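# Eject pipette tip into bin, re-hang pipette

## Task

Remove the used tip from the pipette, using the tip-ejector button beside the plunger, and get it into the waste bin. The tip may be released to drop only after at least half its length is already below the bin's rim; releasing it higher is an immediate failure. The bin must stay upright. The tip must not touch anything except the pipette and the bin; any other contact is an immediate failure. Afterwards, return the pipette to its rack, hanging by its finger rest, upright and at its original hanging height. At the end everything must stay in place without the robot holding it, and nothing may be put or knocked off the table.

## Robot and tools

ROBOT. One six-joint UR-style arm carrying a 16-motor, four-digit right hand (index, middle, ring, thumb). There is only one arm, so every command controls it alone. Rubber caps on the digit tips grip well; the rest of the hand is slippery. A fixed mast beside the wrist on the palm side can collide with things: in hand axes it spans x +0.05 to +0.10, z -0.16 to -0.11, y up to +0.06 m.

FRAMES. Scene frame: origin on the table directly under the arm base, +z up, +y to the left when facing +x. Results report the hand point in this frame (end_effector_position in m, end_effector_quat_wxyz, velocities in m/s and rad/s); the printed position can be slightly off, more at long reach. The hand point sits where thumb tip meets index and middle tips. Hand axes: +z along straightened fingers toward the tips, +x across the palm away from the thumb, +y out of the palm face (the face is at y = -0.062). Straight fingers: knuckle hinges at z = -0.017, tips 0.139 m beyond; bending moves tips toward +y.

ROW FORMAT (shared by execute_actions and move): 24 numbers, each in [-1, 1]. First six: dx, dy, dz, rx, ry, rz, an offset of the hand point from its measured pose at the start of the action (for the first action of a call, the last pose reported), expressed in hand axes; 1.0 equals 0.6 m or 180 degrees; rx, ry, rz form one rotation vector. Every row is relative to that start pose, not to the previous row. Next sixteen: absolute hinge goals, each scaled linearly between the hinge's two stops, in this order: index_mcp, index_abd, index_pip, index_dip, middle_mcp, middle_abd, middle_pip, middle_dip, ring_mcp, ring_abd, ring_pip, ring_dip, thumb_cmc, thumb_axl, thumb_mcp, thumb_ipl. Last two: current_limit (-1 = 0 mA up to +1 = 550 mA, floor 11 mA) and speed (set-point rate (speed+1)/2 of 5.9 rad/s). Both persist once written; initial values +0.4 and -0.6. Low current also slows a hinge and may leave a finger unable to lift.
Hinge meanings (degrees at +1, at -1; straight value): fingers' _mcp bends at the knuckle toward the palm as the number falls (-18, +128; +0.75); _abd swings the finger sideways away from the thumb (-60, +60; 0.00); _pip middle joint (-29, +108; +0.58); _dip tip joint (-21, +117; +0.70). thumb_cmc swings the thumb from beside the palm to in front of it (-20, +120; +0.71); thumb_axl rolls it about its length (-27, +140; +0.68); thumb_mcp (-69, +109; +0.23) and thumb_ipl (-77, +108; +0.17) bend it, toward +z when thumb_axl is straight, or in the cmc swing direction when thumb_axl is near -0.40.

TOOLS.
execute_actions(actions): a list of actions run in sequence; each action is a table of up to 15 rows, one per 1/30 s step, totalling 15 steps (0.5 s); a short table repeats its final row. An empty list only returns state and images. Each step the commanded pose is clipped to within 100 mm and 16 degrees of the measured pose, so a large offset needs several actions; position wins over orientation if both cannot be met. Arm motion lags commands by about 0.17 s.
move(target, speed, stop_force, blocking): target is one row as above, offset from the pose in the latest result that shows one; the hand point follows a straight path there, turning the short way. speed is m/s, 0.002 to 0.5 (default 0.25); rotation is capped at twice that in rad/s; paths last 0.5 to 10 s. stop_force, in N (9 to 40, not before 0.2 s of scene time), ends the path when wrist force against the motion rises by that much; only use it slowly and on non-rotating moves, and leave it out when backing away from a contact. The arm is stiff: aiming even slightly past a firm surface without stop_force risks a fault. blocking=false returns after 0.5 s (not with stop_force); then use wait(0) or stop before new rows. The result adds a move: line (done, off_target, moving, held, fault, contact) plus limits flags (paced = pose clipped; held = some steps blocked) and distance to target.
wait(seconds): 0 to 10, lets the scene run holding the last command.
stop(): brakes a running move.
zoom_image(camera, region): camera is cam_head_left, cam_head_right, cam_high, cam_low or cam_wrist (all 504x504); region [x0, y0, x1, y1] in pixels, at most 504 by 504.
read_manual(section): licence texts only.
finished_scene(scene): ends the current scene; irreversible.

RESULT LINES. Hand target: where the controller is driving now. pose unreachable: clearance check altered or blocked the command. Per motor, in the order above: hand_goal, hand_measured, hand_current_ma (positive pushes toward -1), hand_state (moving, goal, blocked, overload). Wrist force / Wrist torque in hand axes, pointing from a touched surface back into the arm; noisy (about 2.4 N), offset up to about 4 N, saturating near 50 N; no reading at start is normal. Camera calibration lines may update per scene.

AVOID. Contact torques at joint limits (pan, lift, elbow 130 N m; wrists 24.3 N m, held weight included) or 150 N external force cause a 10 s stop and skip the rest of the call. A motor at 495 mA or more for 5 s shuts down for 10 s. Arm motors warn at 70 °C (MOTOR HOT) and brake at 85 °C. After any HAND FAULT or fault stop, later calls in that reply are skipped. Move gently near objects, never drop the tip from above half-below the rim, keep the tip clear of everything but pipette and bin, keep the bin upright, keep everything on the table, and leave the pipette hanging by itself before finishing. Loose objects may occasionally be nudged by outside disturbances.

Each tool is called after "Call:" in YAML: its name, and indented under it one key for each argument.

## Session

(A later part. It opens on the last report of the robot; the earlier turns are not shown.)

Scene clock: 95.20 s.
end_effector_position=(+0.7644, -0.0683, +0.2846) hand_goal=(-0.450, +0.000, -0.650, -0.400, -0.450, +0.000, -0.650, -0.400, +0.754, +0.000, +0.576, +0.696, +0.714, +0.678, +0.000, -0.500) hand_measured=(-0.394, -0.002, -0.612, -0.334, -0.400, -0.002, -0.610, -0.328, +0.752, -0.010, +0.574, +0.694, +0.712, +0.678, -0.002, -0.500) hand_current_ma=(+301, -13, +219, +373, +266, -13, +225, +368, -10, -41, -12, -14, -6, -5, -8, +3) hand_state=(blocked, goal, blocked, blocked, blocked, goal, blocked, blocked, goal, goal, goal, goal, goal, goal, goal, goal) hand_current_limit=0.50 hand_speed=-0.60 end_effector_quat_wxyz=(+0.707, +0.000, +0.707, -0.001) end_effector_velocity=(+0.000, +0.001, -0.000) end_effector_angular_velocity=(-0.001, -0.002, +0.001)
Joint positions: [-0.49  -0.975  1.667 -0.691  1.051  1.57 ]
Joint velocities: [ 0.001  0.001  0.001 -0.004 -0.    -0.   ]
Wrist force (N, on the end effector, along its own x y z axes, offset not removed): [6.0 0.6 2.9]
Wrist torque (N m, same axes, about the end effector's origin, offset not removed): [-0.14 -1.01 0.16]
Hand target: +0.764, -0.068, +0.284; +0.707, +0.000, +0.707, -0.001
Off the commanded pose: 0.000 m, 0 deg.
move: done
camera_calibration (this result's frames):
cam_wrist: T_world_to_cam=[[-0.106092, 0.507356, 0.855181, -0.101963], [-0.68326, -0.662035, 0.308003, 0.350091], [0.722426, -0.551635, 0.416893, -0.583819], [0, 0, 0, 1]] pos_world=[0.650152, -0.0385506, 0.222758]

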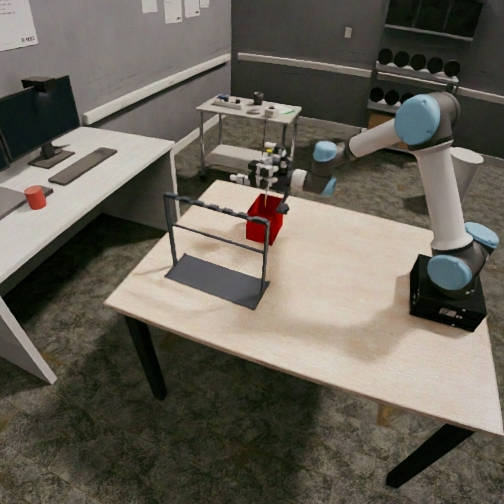

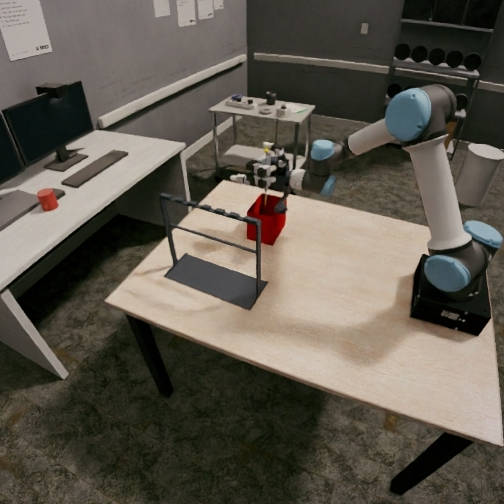

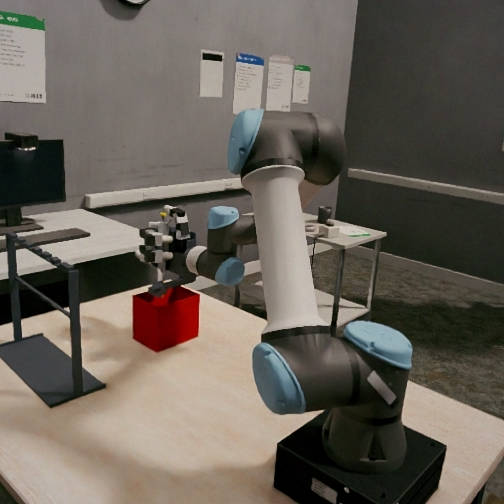

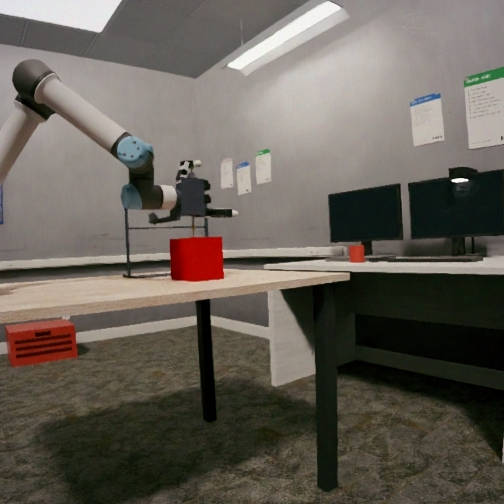

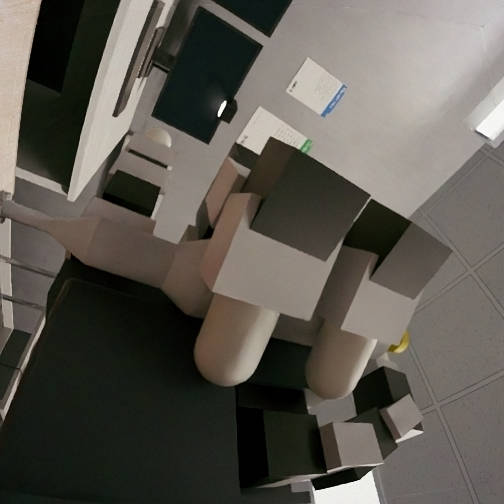

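Call:
move:
  target: [0.06,0,0,0,0,0,-0.45,0,-0.65,-0.4,-0.45,0,-0.65,-0.4,0.754,0,0.576,0.696,0.714,0.678,0.0,-0.5,0.5,-0.6]
  speed: 0.05

Call:
move:
  target: [0,0,0,0,0,0,-0.45,0,-0.65,-0.4,-0.45,0,-0.65,-0.4,0.754,0,0.576,0.696,0.714,0.678,-0.35,-0.5,0.5,-0.6]
  speed: 0.05

Call:
zoom_image:
  camera: "cam_head_left"
  region: [200, 130, 340, 260]

Call:
zoom_image:
  camera: "cam_low"
  region: [120, 130, 280, 290]

Scene clock: 98.83 s.
end_effector_position=(+0.7644, -0.0684, +0.2487) hand_goal=(-0.450, +0.000, -0.650, -0.400, -0.450, +0.000, -0.650, -0.400, +0.754, +0.000, +0.576, +0.696, +0.714, +0.678, +0.000, -0.500) hand_measured=(-0.394, -0.002, -0.612, -0.334, -0.400, -0.002, -0.610, -0.328, +0.752, -0.010, +0.574, +0.694, +0.712, +0.678, -0.002, -0.500) hand_current_ma=(+301, -13, +219, +373, +266, -13, +225, +368, -10, -41, -12, -14, -6, -5, -8, +3) hand_state=(blocked, goal, blocked, blocked, blocked, goal, blocked, blocked, goal, goal, goal, goal, goal, goal, goal, goal) hand_current_limit=0.50 hand_speed=-0.60 end_effector_quat_wxyz=(+0.707, +0.000, +0.707, -0.001) end_effector_velocity=(+0.000, -0.000, -0.001) end_effector_angular_velocity=(+0.002, +0.000, +0.000)
Joint positions: [-0.491 -0.918  1.686 -0.766  1.051  1.57 ]
Joint velocities: [ 0.     0.003  0.    -0.002  0.     0.001]
Wrist force (N, on the end effector, along its own x y z axes, offset not removed): [1.6 -1.6 0.6]
Wrist torque (N m, same axes, about the end effector's origin, offset not removed): [-0.42 -0.45 -0.13]
Hand target: +0.764, -0.068, +0.249; +0.707, +0.000, +0.707, -0.001
Off the commanded pose: 0.000 m, 0 deg.
move: done
camera_calibration (this result's frames):
cam_wrist: T_world_to_cam=[[-0.106094, 0.507442, 0.85513, -0.0711689], [-0.68325, -0.662012, 0.308075, 0.361074], [0.722436, -0.551582, 0.416945, -0.568921], [0, 0, 0, 1]] pos_world=[0.650163, -0.0386575, 0.18683]

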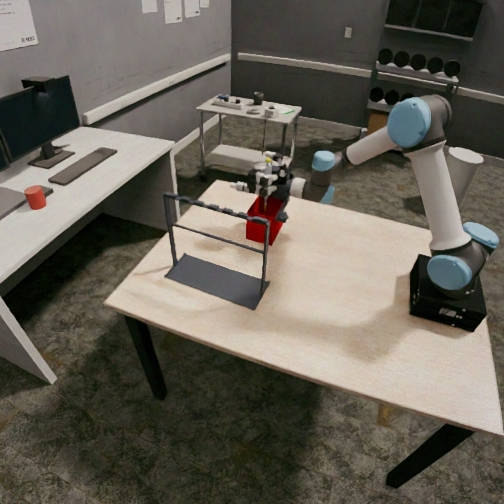

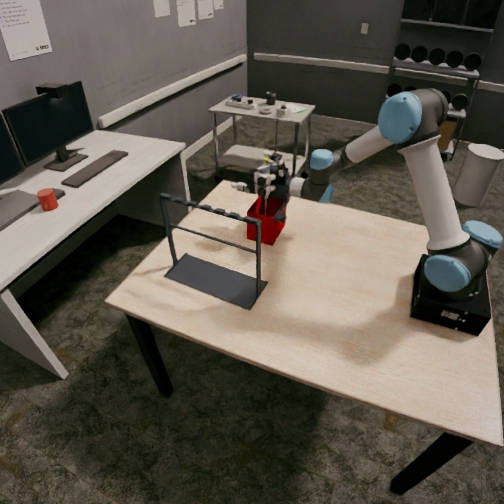

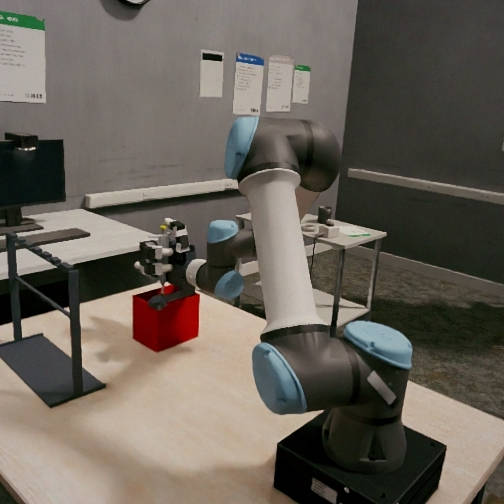

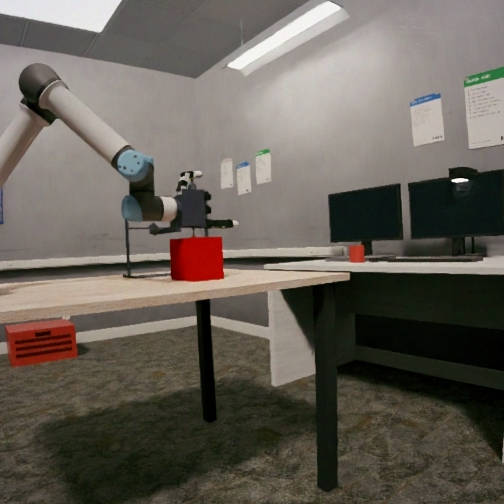

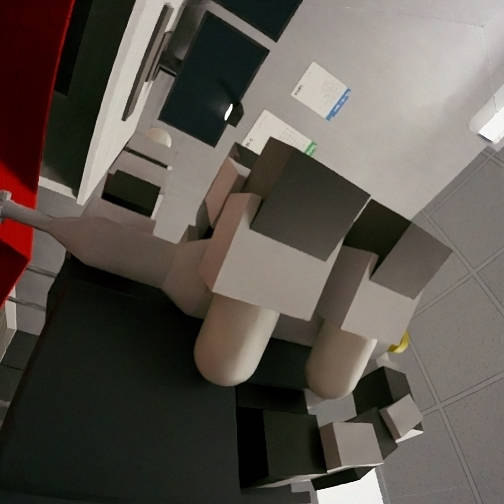

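Scene clock: 99.37 s.
end_effector_position=(+0.7644, -0.0684, +0.2486) hand_goal=(-0.450, +0.000, -0.650, -0.400, -0.450, +0.000, -0.650, -0.400, +0.754, +0.000, +0.576, +0.696, +0.714, +0.678, -0.350, -0.500) hand_measured=(-0.394, -0.002, -0.612, -0.334, -0.400, -0.002, -0.610, -0.328, +0.752, -0.010, +0.574, +0.694, +0.716, +0.678, -0.192, -0.492) hand_current_ma=(+301, -13, +219, +373, +266, -13, +226, +368, -10, -41, -12, -14, +5, -6, +413, +62) hand_state=(blocked, goal, blocked, blocked, blocked, goal, blocked, blocked, goal, goal, goal, goal, goal, goal, blocked, goal) hand_current_limit=0.50 hand_speed=-0.60 end_effector_quat_wxyz=(+0.707, +0.000, +0.707, -0.001) end_effector_velocity=(-0.000, -0.000, -0.001) end_effector_angular_velocity=(+0.000, +0.001, -0.001)
Joint positions: [-0.491 -0.918  1.686 -0.766  1.051  1.57 ]
Joint velocities: [-0.001  0.001  0.     0.     0.    -0.   ]
Wrist force (N, on the end effector, along its own x y z axes, offset not removed): [4.3 0.9 -3.1]
Wrist torque (N m, same axes, about the end effector's origin, offset not removed): [0.46 -0.57 0.34]
Hand target: +0.764, -0.068, +0.249; +0.707, +0.000, +0.707, -0.001
Off the commanded pose: 0.000 m, 0 deg.
move: done
camera_calibration (this result's frames):
cam_wrist: T_world_to_cam=[[-0.106098, 0.507445, 0.855128, -0.0711347], [-0.683252, -0.662011, 0.308073, 0.361087], [0.722434, -0.551581, 0.416951, -0.568908], [0, 0, 0, 1]] pos_world=[0.650164, -0.0386583, 0.186794]

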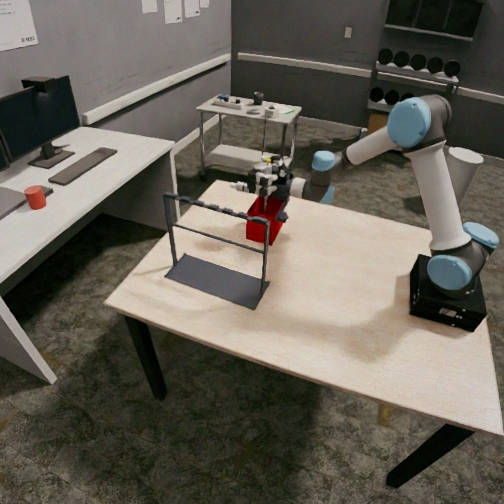

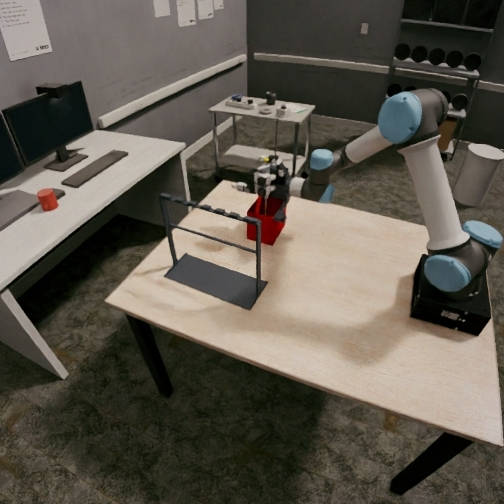

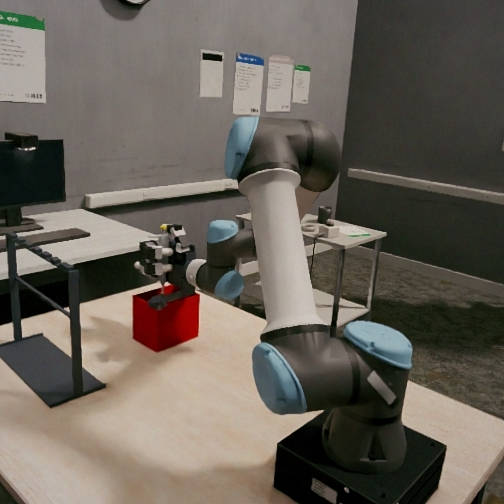

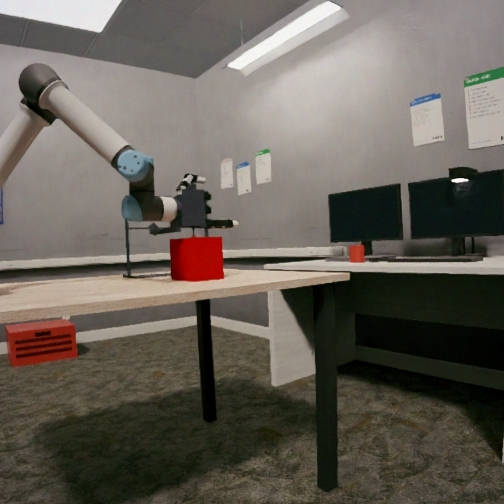

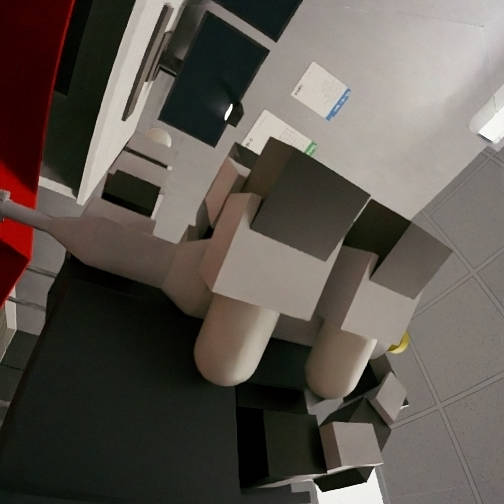

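Region (200, 130, 340, 260) of cam_head_left's 504x504 image, scaled by 3.600, with more detail than that image has; it fills the top 468 rows of this view, and the rest is white.

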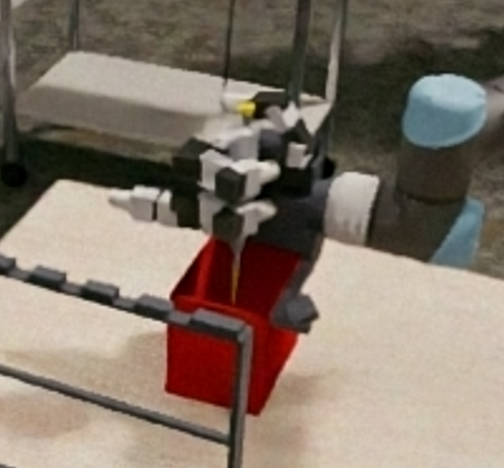

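Region (120, 130, 280, 290) of cam_low's 504x504 image, scaled by 3.150, with more detail than that image has.

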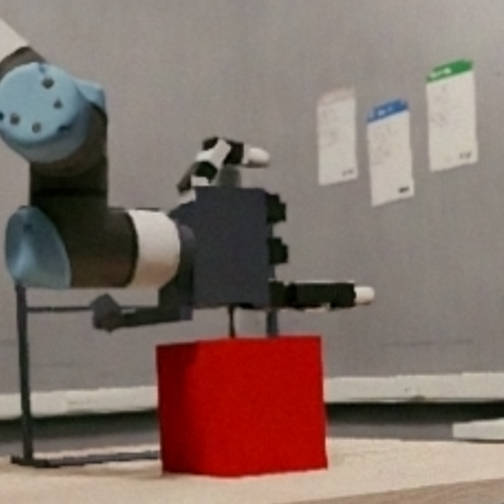

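Thumb is on the button. Press harder.

Call:
move:
  target: [0,0,0,0,0,0,-0.45,0,-0.65,-0.4,-0.45,0,-0.65,-0.4,0.754,0,0.576,0.696,0.714,0.678,-0.6,-0.8,1.0,-0.6]
  speed: 0.05

Call:
zoom_image:
  camera: "cam_head_left"
  region: [200, 130, 340, 260]

Call:
zoom_image:
  camera: "cam_low"
  region: [120, 130, 280, 290]

Scene clock: 101.33 s.
end_effector_position=(+0.7644, -0.0684, +0.2487) hand_goal=(-0.450, +0.000, -0.650, -0.400, -0.450, +0.000, -0.650, -0.400, +0.754, +0.000, +0.576, +0.696, +0.714, +0.678, -0.600, -0.800) hand_measured=(-0.394, +0.000, -0.612, -0.334, -0.400, +0.000, -0.608, -0.328, +0.752, -0.010, +0.574, +0.694, +0.718, +0.676, -0.232, -0.558) hand_current_ma=(+296, -2, +226, +373, +266, -2, +229, +368, -10, -41, -12, -14, +22, -7, +550, +550) hand_state=(blocked, goal, blocked, blocked, blocked, goal, blocked, blocked, goal, goal, goal, goal, goal, goal, blocked, blocked) hand_current_limit=1.00 hand_speed=-0.60 end_effector_quat_wxyz=(+0.707, +0.000, +0.707, -0.001) end_effector_velocity=(-0.000, -0.000, -0.000) end_effector_angular_velocity=(-0.001, +0.000, -0.001)
Joint positions: [-0.491 -0.918  1.686 -0.766  1.051  1.57 ]
Joint velocities: [-0.     0.    -0.     0.     0.    -0.001]
Wrist force (N, on the end effector, along its own x y z axes, offset not removed): [1.4 -0.8 0.8]
Wrist torque (N m, same axes, about the end effector's origin, offset not removed): [-0.30 -0.61 -0.19]
Hand target: +0.764, -0.068, +0.249; +0.707, +0.000, +0.707, -0.001
Off the commanded pose: 0.000 m, 0 deg.
move: done
camera_calibration (this result's frames):
cam_wrist: T_world_to_cam=[[-0.106085, 0.507437, 0.855134, -0.0711746], [-0.683247, -0.662014, 0.308078, 0.361071], [0.722441, -0.551585, 0.416934, -0.568916], [0, 0, 0, 1]] pos_world=[0.650158, -0.038655, 0.186826]

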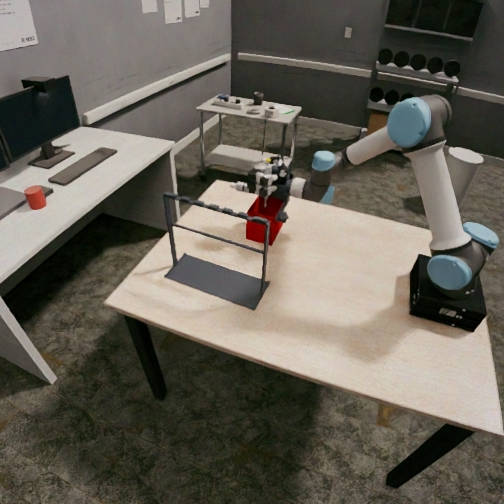

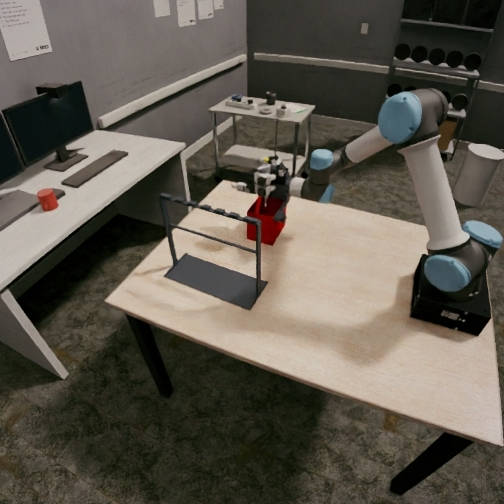

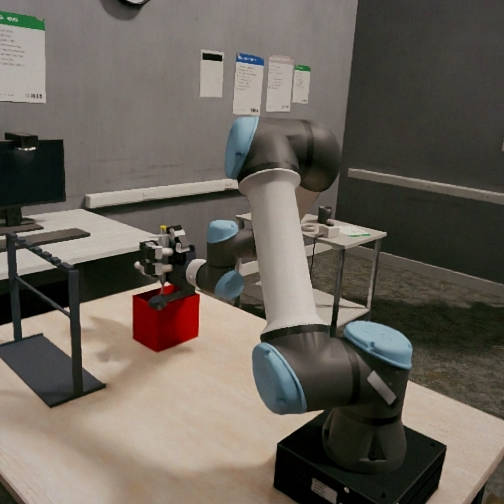

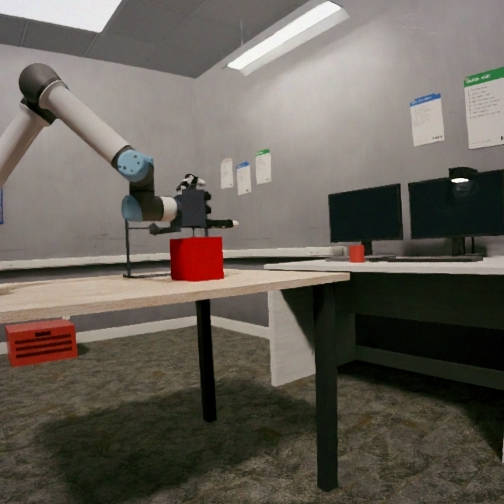

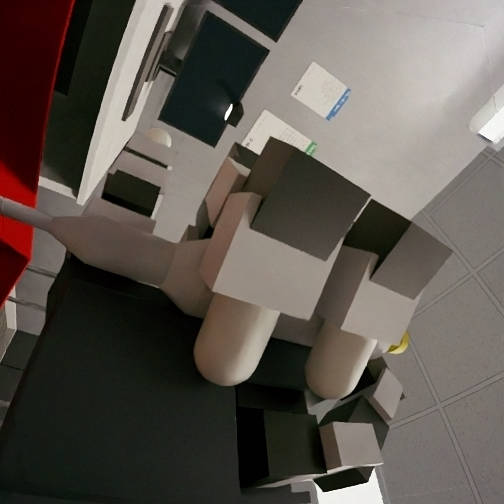

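Region (200, 130, 340, 260) of cam_head_left's 504x504 image, scaled by 3.600, with more detail than that image has; it fills the top 468 rows of this view, and the rest is white.

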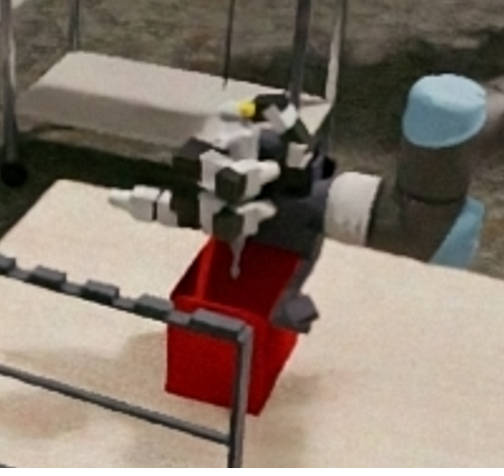

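Region (120, 130, 280, 290) of cam_low's 504x504 image, scaled by 3.150, with more detail than that image has.

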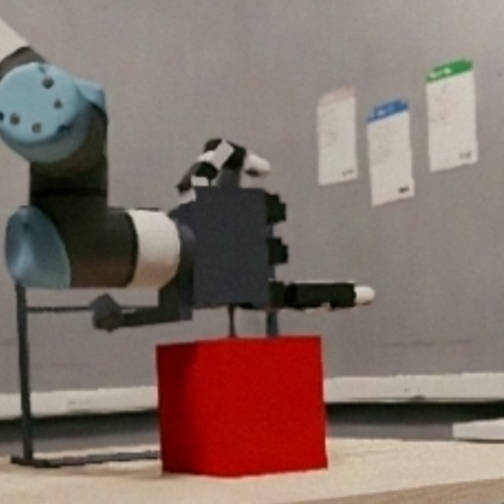

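Call:
move:
  target: [-0.07,0,0,0,0,0,-0.45,0,-0.65,-0.4,-0.45,0,-0.65,-0.4,0.754,0,0.576,0.696,0.714,0.678,0.226,0.168,0.5,-0.6]
  speed: 0.1

Call:
move:
  target: [0.047,0.408,-0.115,0,0,0,-0.45,0,-0.65,-0.4,-0.45,0,-0.65,-0.4,0.754,0,0.576,0.696,0.714,0.678,0.226,0.168,0.5,-0.6]
  speed: 0.15

Call:
zoom_image:
  camera: "cam_head_left"
  region: [190, 150, 330, 270]

Call:
zoom_image:
  camera: "cam_high"
  region: [20, 200, 180, 340]

Scene clock: 104.63 s.
end_effector_position=(+0.7644, -0.0682, +0.2907) hand_goal=(-0.450, +0.000, -0.650, -0.400, -0.450, +0.000, -0.650, -0.400, +0.754, +0.000, +0.576, +0.696, +0.714, +0.678, +0.226, +0.168) hand_measured=(-0.394, +0.000, -0.610, -0.334, -0.400, +0.000, -0.608, -0.328, +0.752, -0.010, +0.574, +0.694, +0.718, +0.676, +0.224, +0.166) hand_current_ma=(+295, -2, +226, +373, +266, -2, +229, +368, -10, -41, -12, -14, +19, -7, -14, -14) hand_state=(blocked, goal, blocked, blocked, blocked, goal, blocked, blocked, goal, goal, goal, goal, goal, goal, goal, goal) hand_current_limit=0.50 hand_speed=-0.60 end_effector_quat_wxyz=(+0.707, +0.000, +0.707, -0.001) end_effector_velocity=(-0.000, +0.000, +0.000) end_effector_angular_velocity=(+0.001, -0.000, +0.001)
Joint positions: [-0.49  -0.984  1.664 -0.678  1.051  1.57 ]
Joint velocities: [ 0.    -0.     0.    -0.    -0.     0.001]
Wrist force (N, on the end effector, along its own x y z axes, offset not removed): [4.6 -0.3 -0.3]
Wrist torque (N m, same axes, about the end effector's origin, offset not removed): [-0.07 -0.77 0.11]
Hand target: +0.764, -0.068, +0.291; +0.707, +0.000, +0.707, -0.001
Off the commanded pose: 0.000 m, 0 deg.
move: done
camera_calibration (this result's frames):
cam_wrist: T_world_to_cam=[[-0.106087, 0.507436, 0.855134, -0.107178], [-0.683242, -0.662018, 0.308078, 0.348186], [0.722444, -0.551581, 0.416933, -0.586362], [0, 0, 0, 1]] pos_world=[0.650139, -0.038535, 0.228856]

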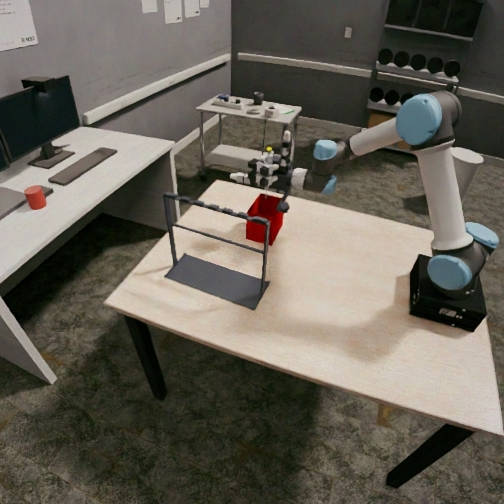

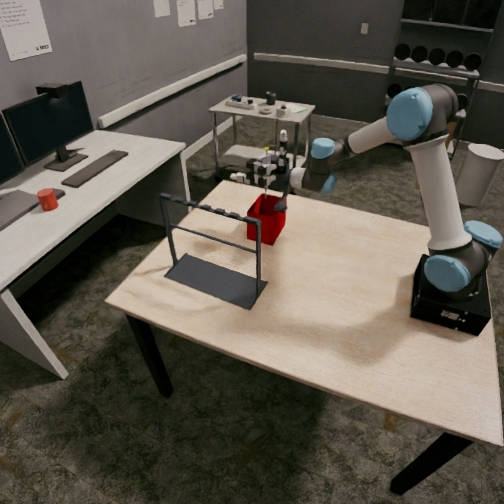

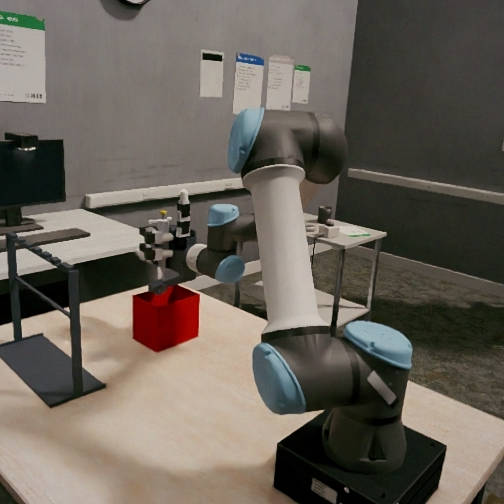

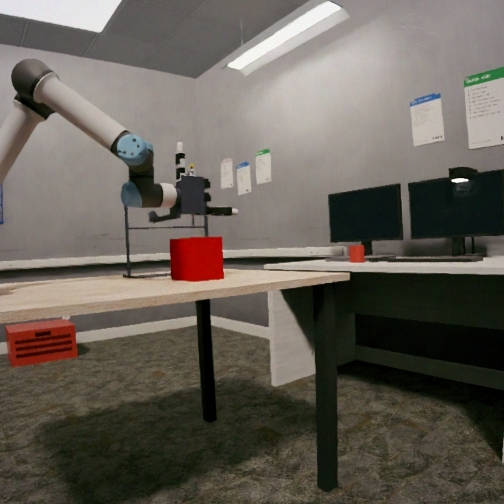

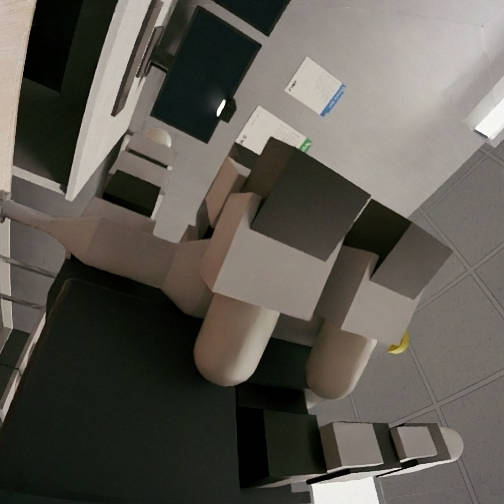

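Scene clock: 106.80 s.
end_effector_position=(+0.6959, +0.1766, +0.2618) hand_goal=(-0.450, +0.000, -0.650, -0.400, -0.450, +0.000, -0.650, -0.400, +0.754, +0.000, +0.576, +0.696, +0.714, +0.678, +0.226, +0.168) hand_measured=(-0.394, +0.000, -0.610, -0.334, -0.400, +0.000, -0.608, -0.328, +0.752, -0.010, +0.574, +0.694, +0.716, +0.676, +0.224, +0.166) hand_current_ma=(+295, -2, +226, +373, +266, -2, +229, +368, -9, -41, -12, -14, +12, -7, -14, -14) hand_state=(blocked, goal, blocked, blocked, blocked, goal, blocked, blocked, goal, goal, goal, goal, goal, goal, goal, goal) hand_current_limit=0.50 hand_speed=-0.60 end_effector_quat_wxyz=(+0.707, -0.000, +0.707, -0.001) end_effector_velocity=(-0.000, +0.001, -0.001) end_effector_angular_velocity=(-0.000, +0.000, -0.001)
Joint positions: [-0.06  -1.082  1.939 -0.855  1.482  1.57 ]
Joint velocities: [ 0.003  0.001  0.    -0.001  0.004 -0.   ]
Wrist force (N, on the end effector, along its own x y z axes, offset not removed): [6.0 -0.1 0.6]
Wrist torque (N m, same axes, about the end effector's origin, offset not removed): [-0.05 -0.92 0.41]
Hand target: +0.696, +0.177, +0.262; +0.707, -0.000, +0.707, -0.001
Off the commanded pose: 0.001 m, 0 deg.
move: done
camera_calibration (this result's frames):
cam_wrist: T_world_to_cam=[[-0.106042, 0.507709, 0.854978, -0.21399], [-0.6832, -0.661939, 0.308341, 0.472223], [0.722491, -0.551424, 0.41706, -0.389817], [0, 0, 0, 1]] pos_world=[0.58157, 0.206273, 0.199929]

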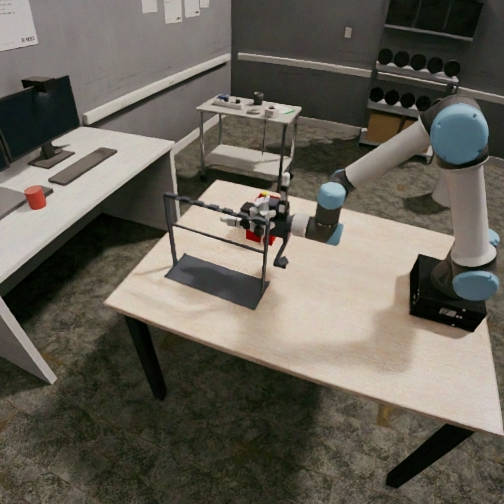

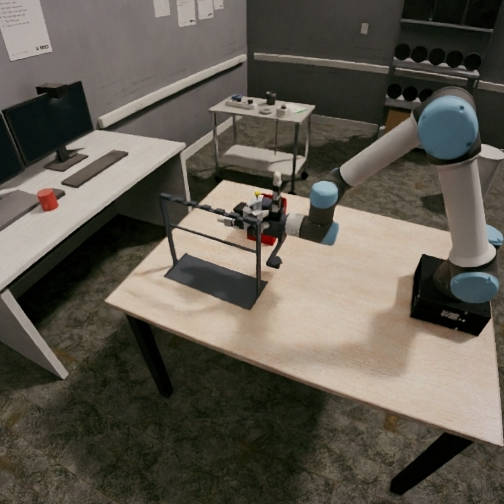

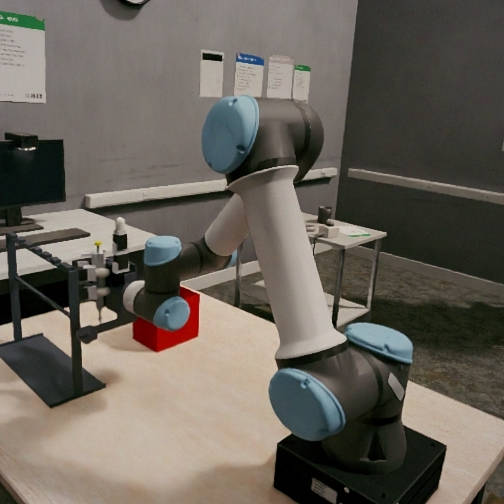

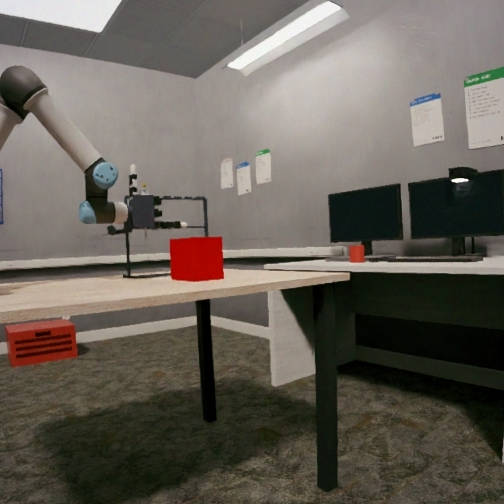

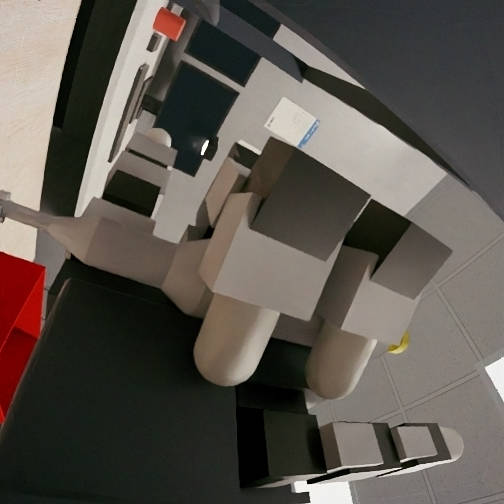

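Region (190, 150, 330, 270) of cam_head_left's 504x504 image, scaled by 3.600, with more detail than that image has; it fills the top 432 rows of this view, and the rest is white.

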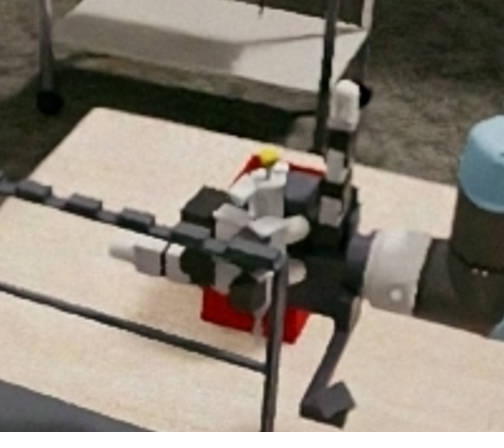

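Region (20, 200, 180, 340) of cam_high's 504x504 image, scaled by 3.150, with more detail than that image has; it fills the top 441 rows of this view, and the rest is white.

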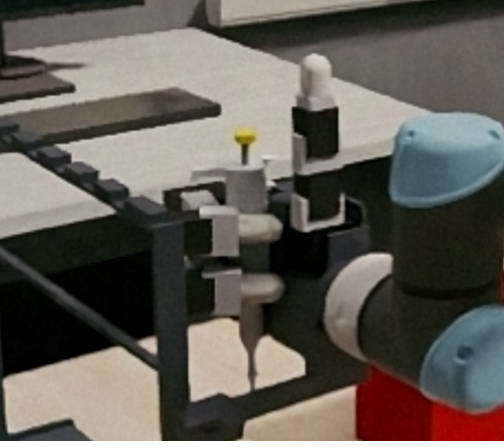

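Essentially unchanged. Reverse.

Call:
move:
  target: [0.002,0.12,0,0,0,0,-0.45,0,-0.65,-0.4,-0.45,0,-0.65,-0.4,0.754,0,0.576,0.696,0.714,0.678,0.226,0.168,0.5,-0.6]
  speed: 0.04

Call:
move:
  target: [0.013,0,0,0,0,0,-0.45,0,-0.65,-0.4,-0.45,0,-0.65,-0.4,0.754,0,0.576,0.696,0.714,0.678,0.226,0.168,0.5,-0.6]
  speed: 0.02

Call:
zoom_image:
  camera: "cam_head_left"
  region: [190, 150, 330, 270]

Call:
zoom_image:
  camera: "cam_high"
  region: [20, 200, 180, 340]

Scene clock: 110.83 s.
end_effector_position=(+0.6959, +0.2485, +0.2603) hand_goal=(-0.450, +0.000, -0.650, -0.400, -0.450, +0.000, -0.650, -0.400, +0.754, +0.000, +0.576, +0.696, +0.714, +0.678, +0.226, +0.168) hand_measured=(-0.394, +0.000, -0.610, -0.334, -0.400, +0.000, -0.608, -0.328, +0.752, -0.010, +0.574, +0.694, +0.716, +0.676, +0.224, +0.166) hand_current_ma=(+295, -2, +226, +373, +266, -2, +229, +368, -9, -41, -12, -14, +12, -7, -14, -14) hand_state=(blocked, goal, blocked, blocked, blocked, goal, blocked, blocked, goal, goal, goal, goal, goal, goal, goal, goal) hand_current_limit=0.50 hand_speed=-0.60 end_effector_quat_wxyz=(+0.707, -0.000, +0.707, -0.001) end_effector_velocity=(+0.000, +0.001, +0.001) end_effector_angular_velocity=(-0.000, -0.002, -0.001)
Joint positions: [ 0.095 -1.047  1.881 -0.833  1.636  1.57 ]
Joint velocities: [ 0.003 -0.    -0.002  0.     0.003 -0.   ]
Wrist force (N, on the end effector, along its own x y z axes, offset not removed): [-0.8 0.7 -0.4]
Wrist torque (N m, same axes, about the end effector's origin, offset not removed): [0.01 -0.07 -0.36]
Hand target: +0.696, +0.249, +0.260; +0.707, -0.000, +0.707, -0.001
Off the commanded pose: 0.000 m, 0 deg.
move: done
camera_calibration (this result's frames):
cam_wrist: T_world_to_cam=[[-0.106051, 0.50781, 0.854916, -0.249291], [-0.68319, -0.661913, 0.30842, 0.520291], [0.722499, -0.551362, 0.417127, -0.349652], [0, 0, 0, 1]] pos_world=[0.581643, 0.278195, 0.198504]

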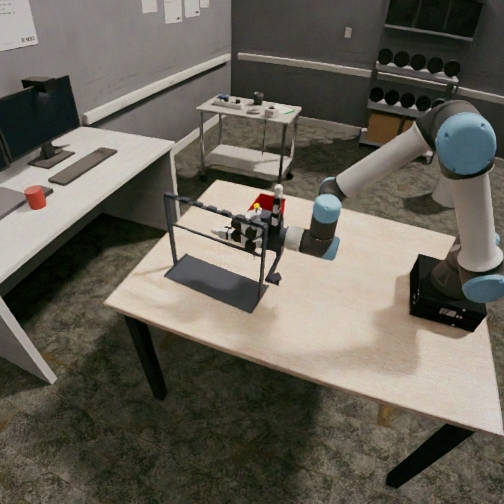

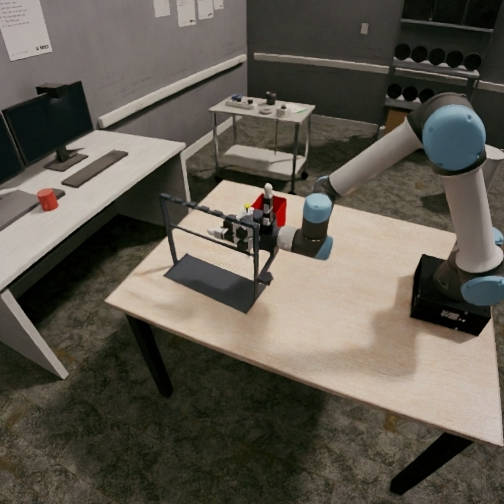

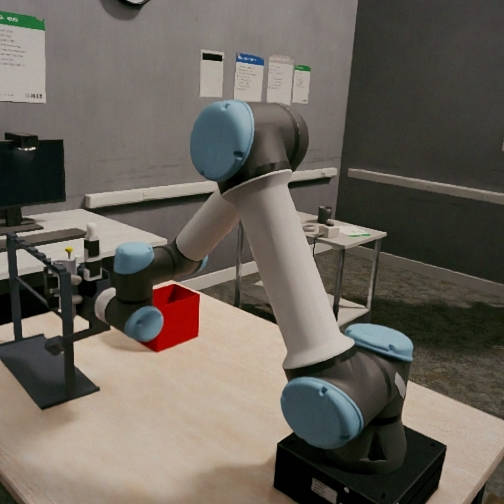

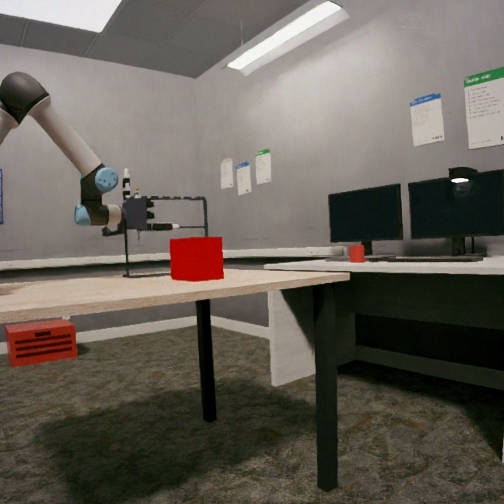

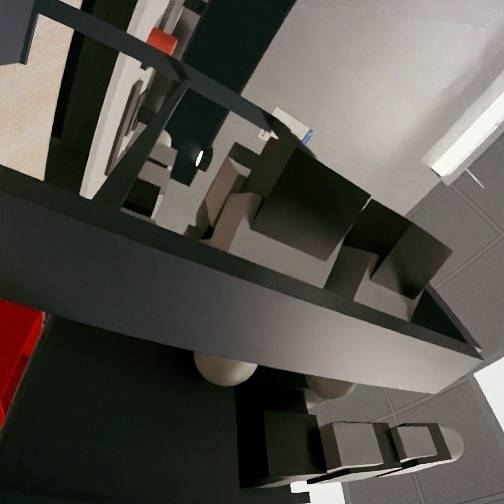

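Scene clock: 111.57 s.
end_effector_position=(+0.6959, +0.2485, +0.2527) hand_goal=(-0.450, +0.000, -0.650, -0.400, -0.450, +0.000, -0.650, -0.400, +0.754, +0.000, +0.576, +0.696, +0.714, +0.678, +0.226, +0.168) hand_measured=(-0.394, -0.008, -0.610, -0.334, -0.398, -0.010, -0.602, -0.328, +0.752, -0.010, +0.574, +0.694, +0.716, +0.676, +0.224, +0.166) hand_current_ma=(+295, -39, +234, +367, +275, -47, +268, +367, -9, -41, -12, -14, +12, -7, -14, -14) hand_state=(blocked, goal, blocked, blocked, blocked, goal, blocked, blocked, goal, goal, goal, goal, goal, goal, goal, goal) hand_current_limit=0.50 hand_speed=-0.60 end_effector_quat_wxyz=(+0.707, -0.000, +0.707, -0.001) end_effector_velocity=(-0.000, +0.000, -0.002) end_effector_angular_velocity=(-0.000, +0.002, +0.000)
Joint positions: [ 0.095 -1.033  1.885 -0.85   1.636  1.57 ]
Joint velocities: [ 0.001  0.003  0.001 -0.003  0.     0.   ]
Wrist force (N, on the end effector, along its own x y z axes, offset not removed): [-16.4 3.5 1.7]
Wrist torque (N m, same axes, about the end effector's origin, offset not removed): [0.00 0.04 -0.70]
Hand target: +0.696, +0.248, +0.253; +0.707, -0.000, +0.707, -0.001
Off the commanded pose: 0.000 m, 0 deg.
move: done
camera_calibration (this result's frames):
cam_wrist: T_world_to_cam=[[-0.10619, 0.507734, 0.854944, -0.242685], [-0.683214, -0.66196, 0.308265, 0.522708], [0.722456, -0.551375, 0.417184, -0.346484], [0, 0, 0, 1]] pos_world=[0.58167, 0.278189, 0.190897]

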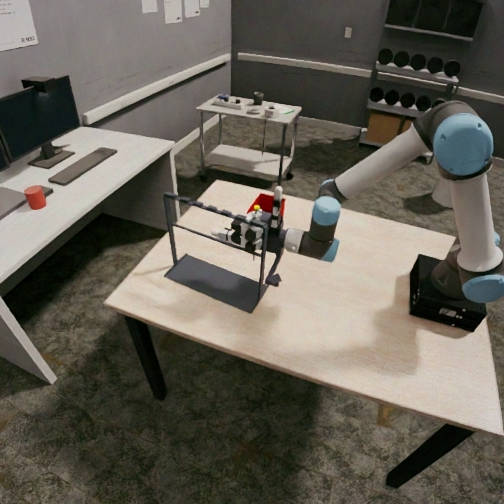

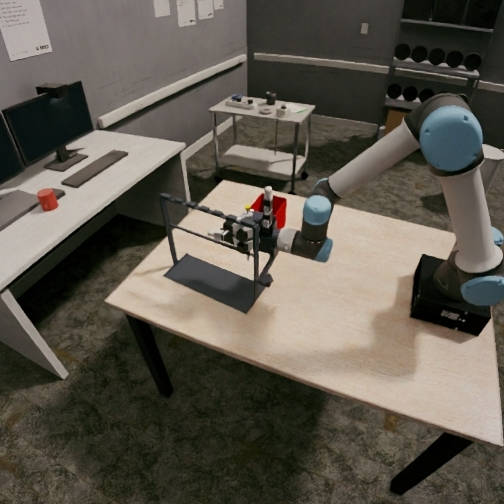

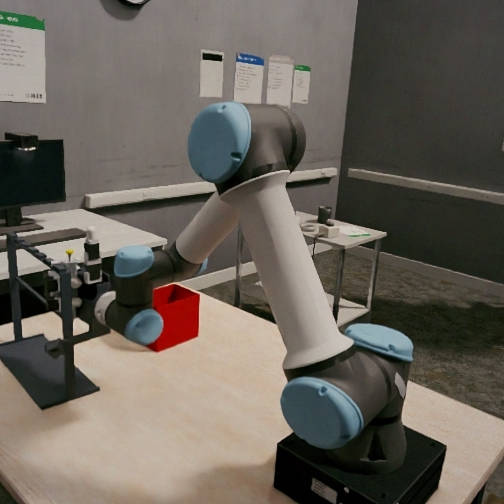

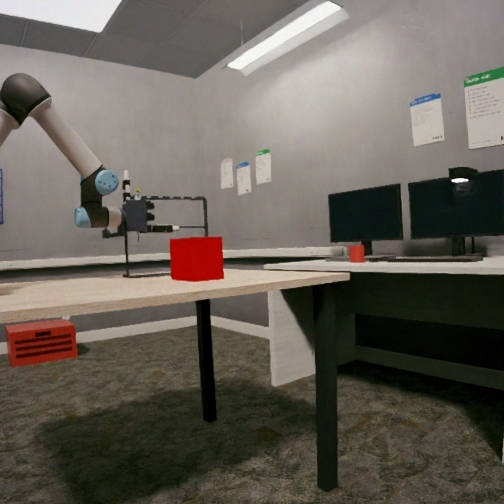

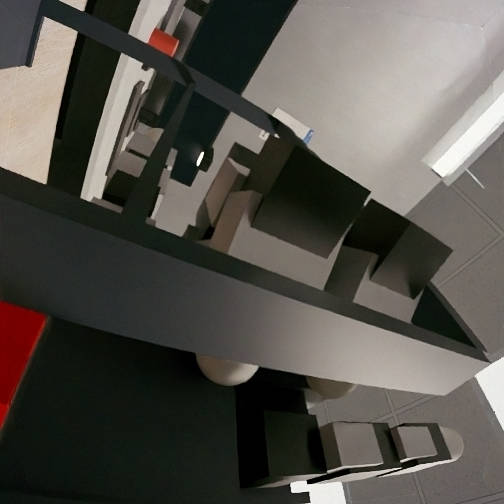

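Region (190, 150, 330, 270) of cam_head_left's 504x504 image, scaled by 3.600, with more detail than that image has; it fills the top 432 rows of this view, and the rest is white.

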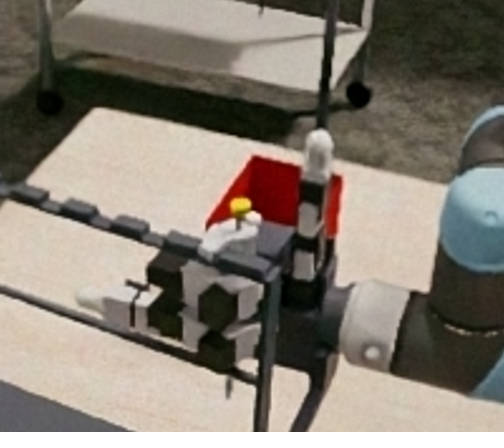

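Region (20, 200, 180, 340) of cam_high's 504x504 image, scaled by 3.150, with more detail than that image has; it fills the top 441 rows of this view, and the rest is white.

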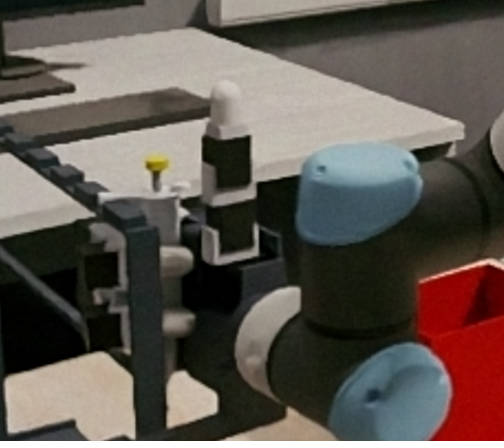

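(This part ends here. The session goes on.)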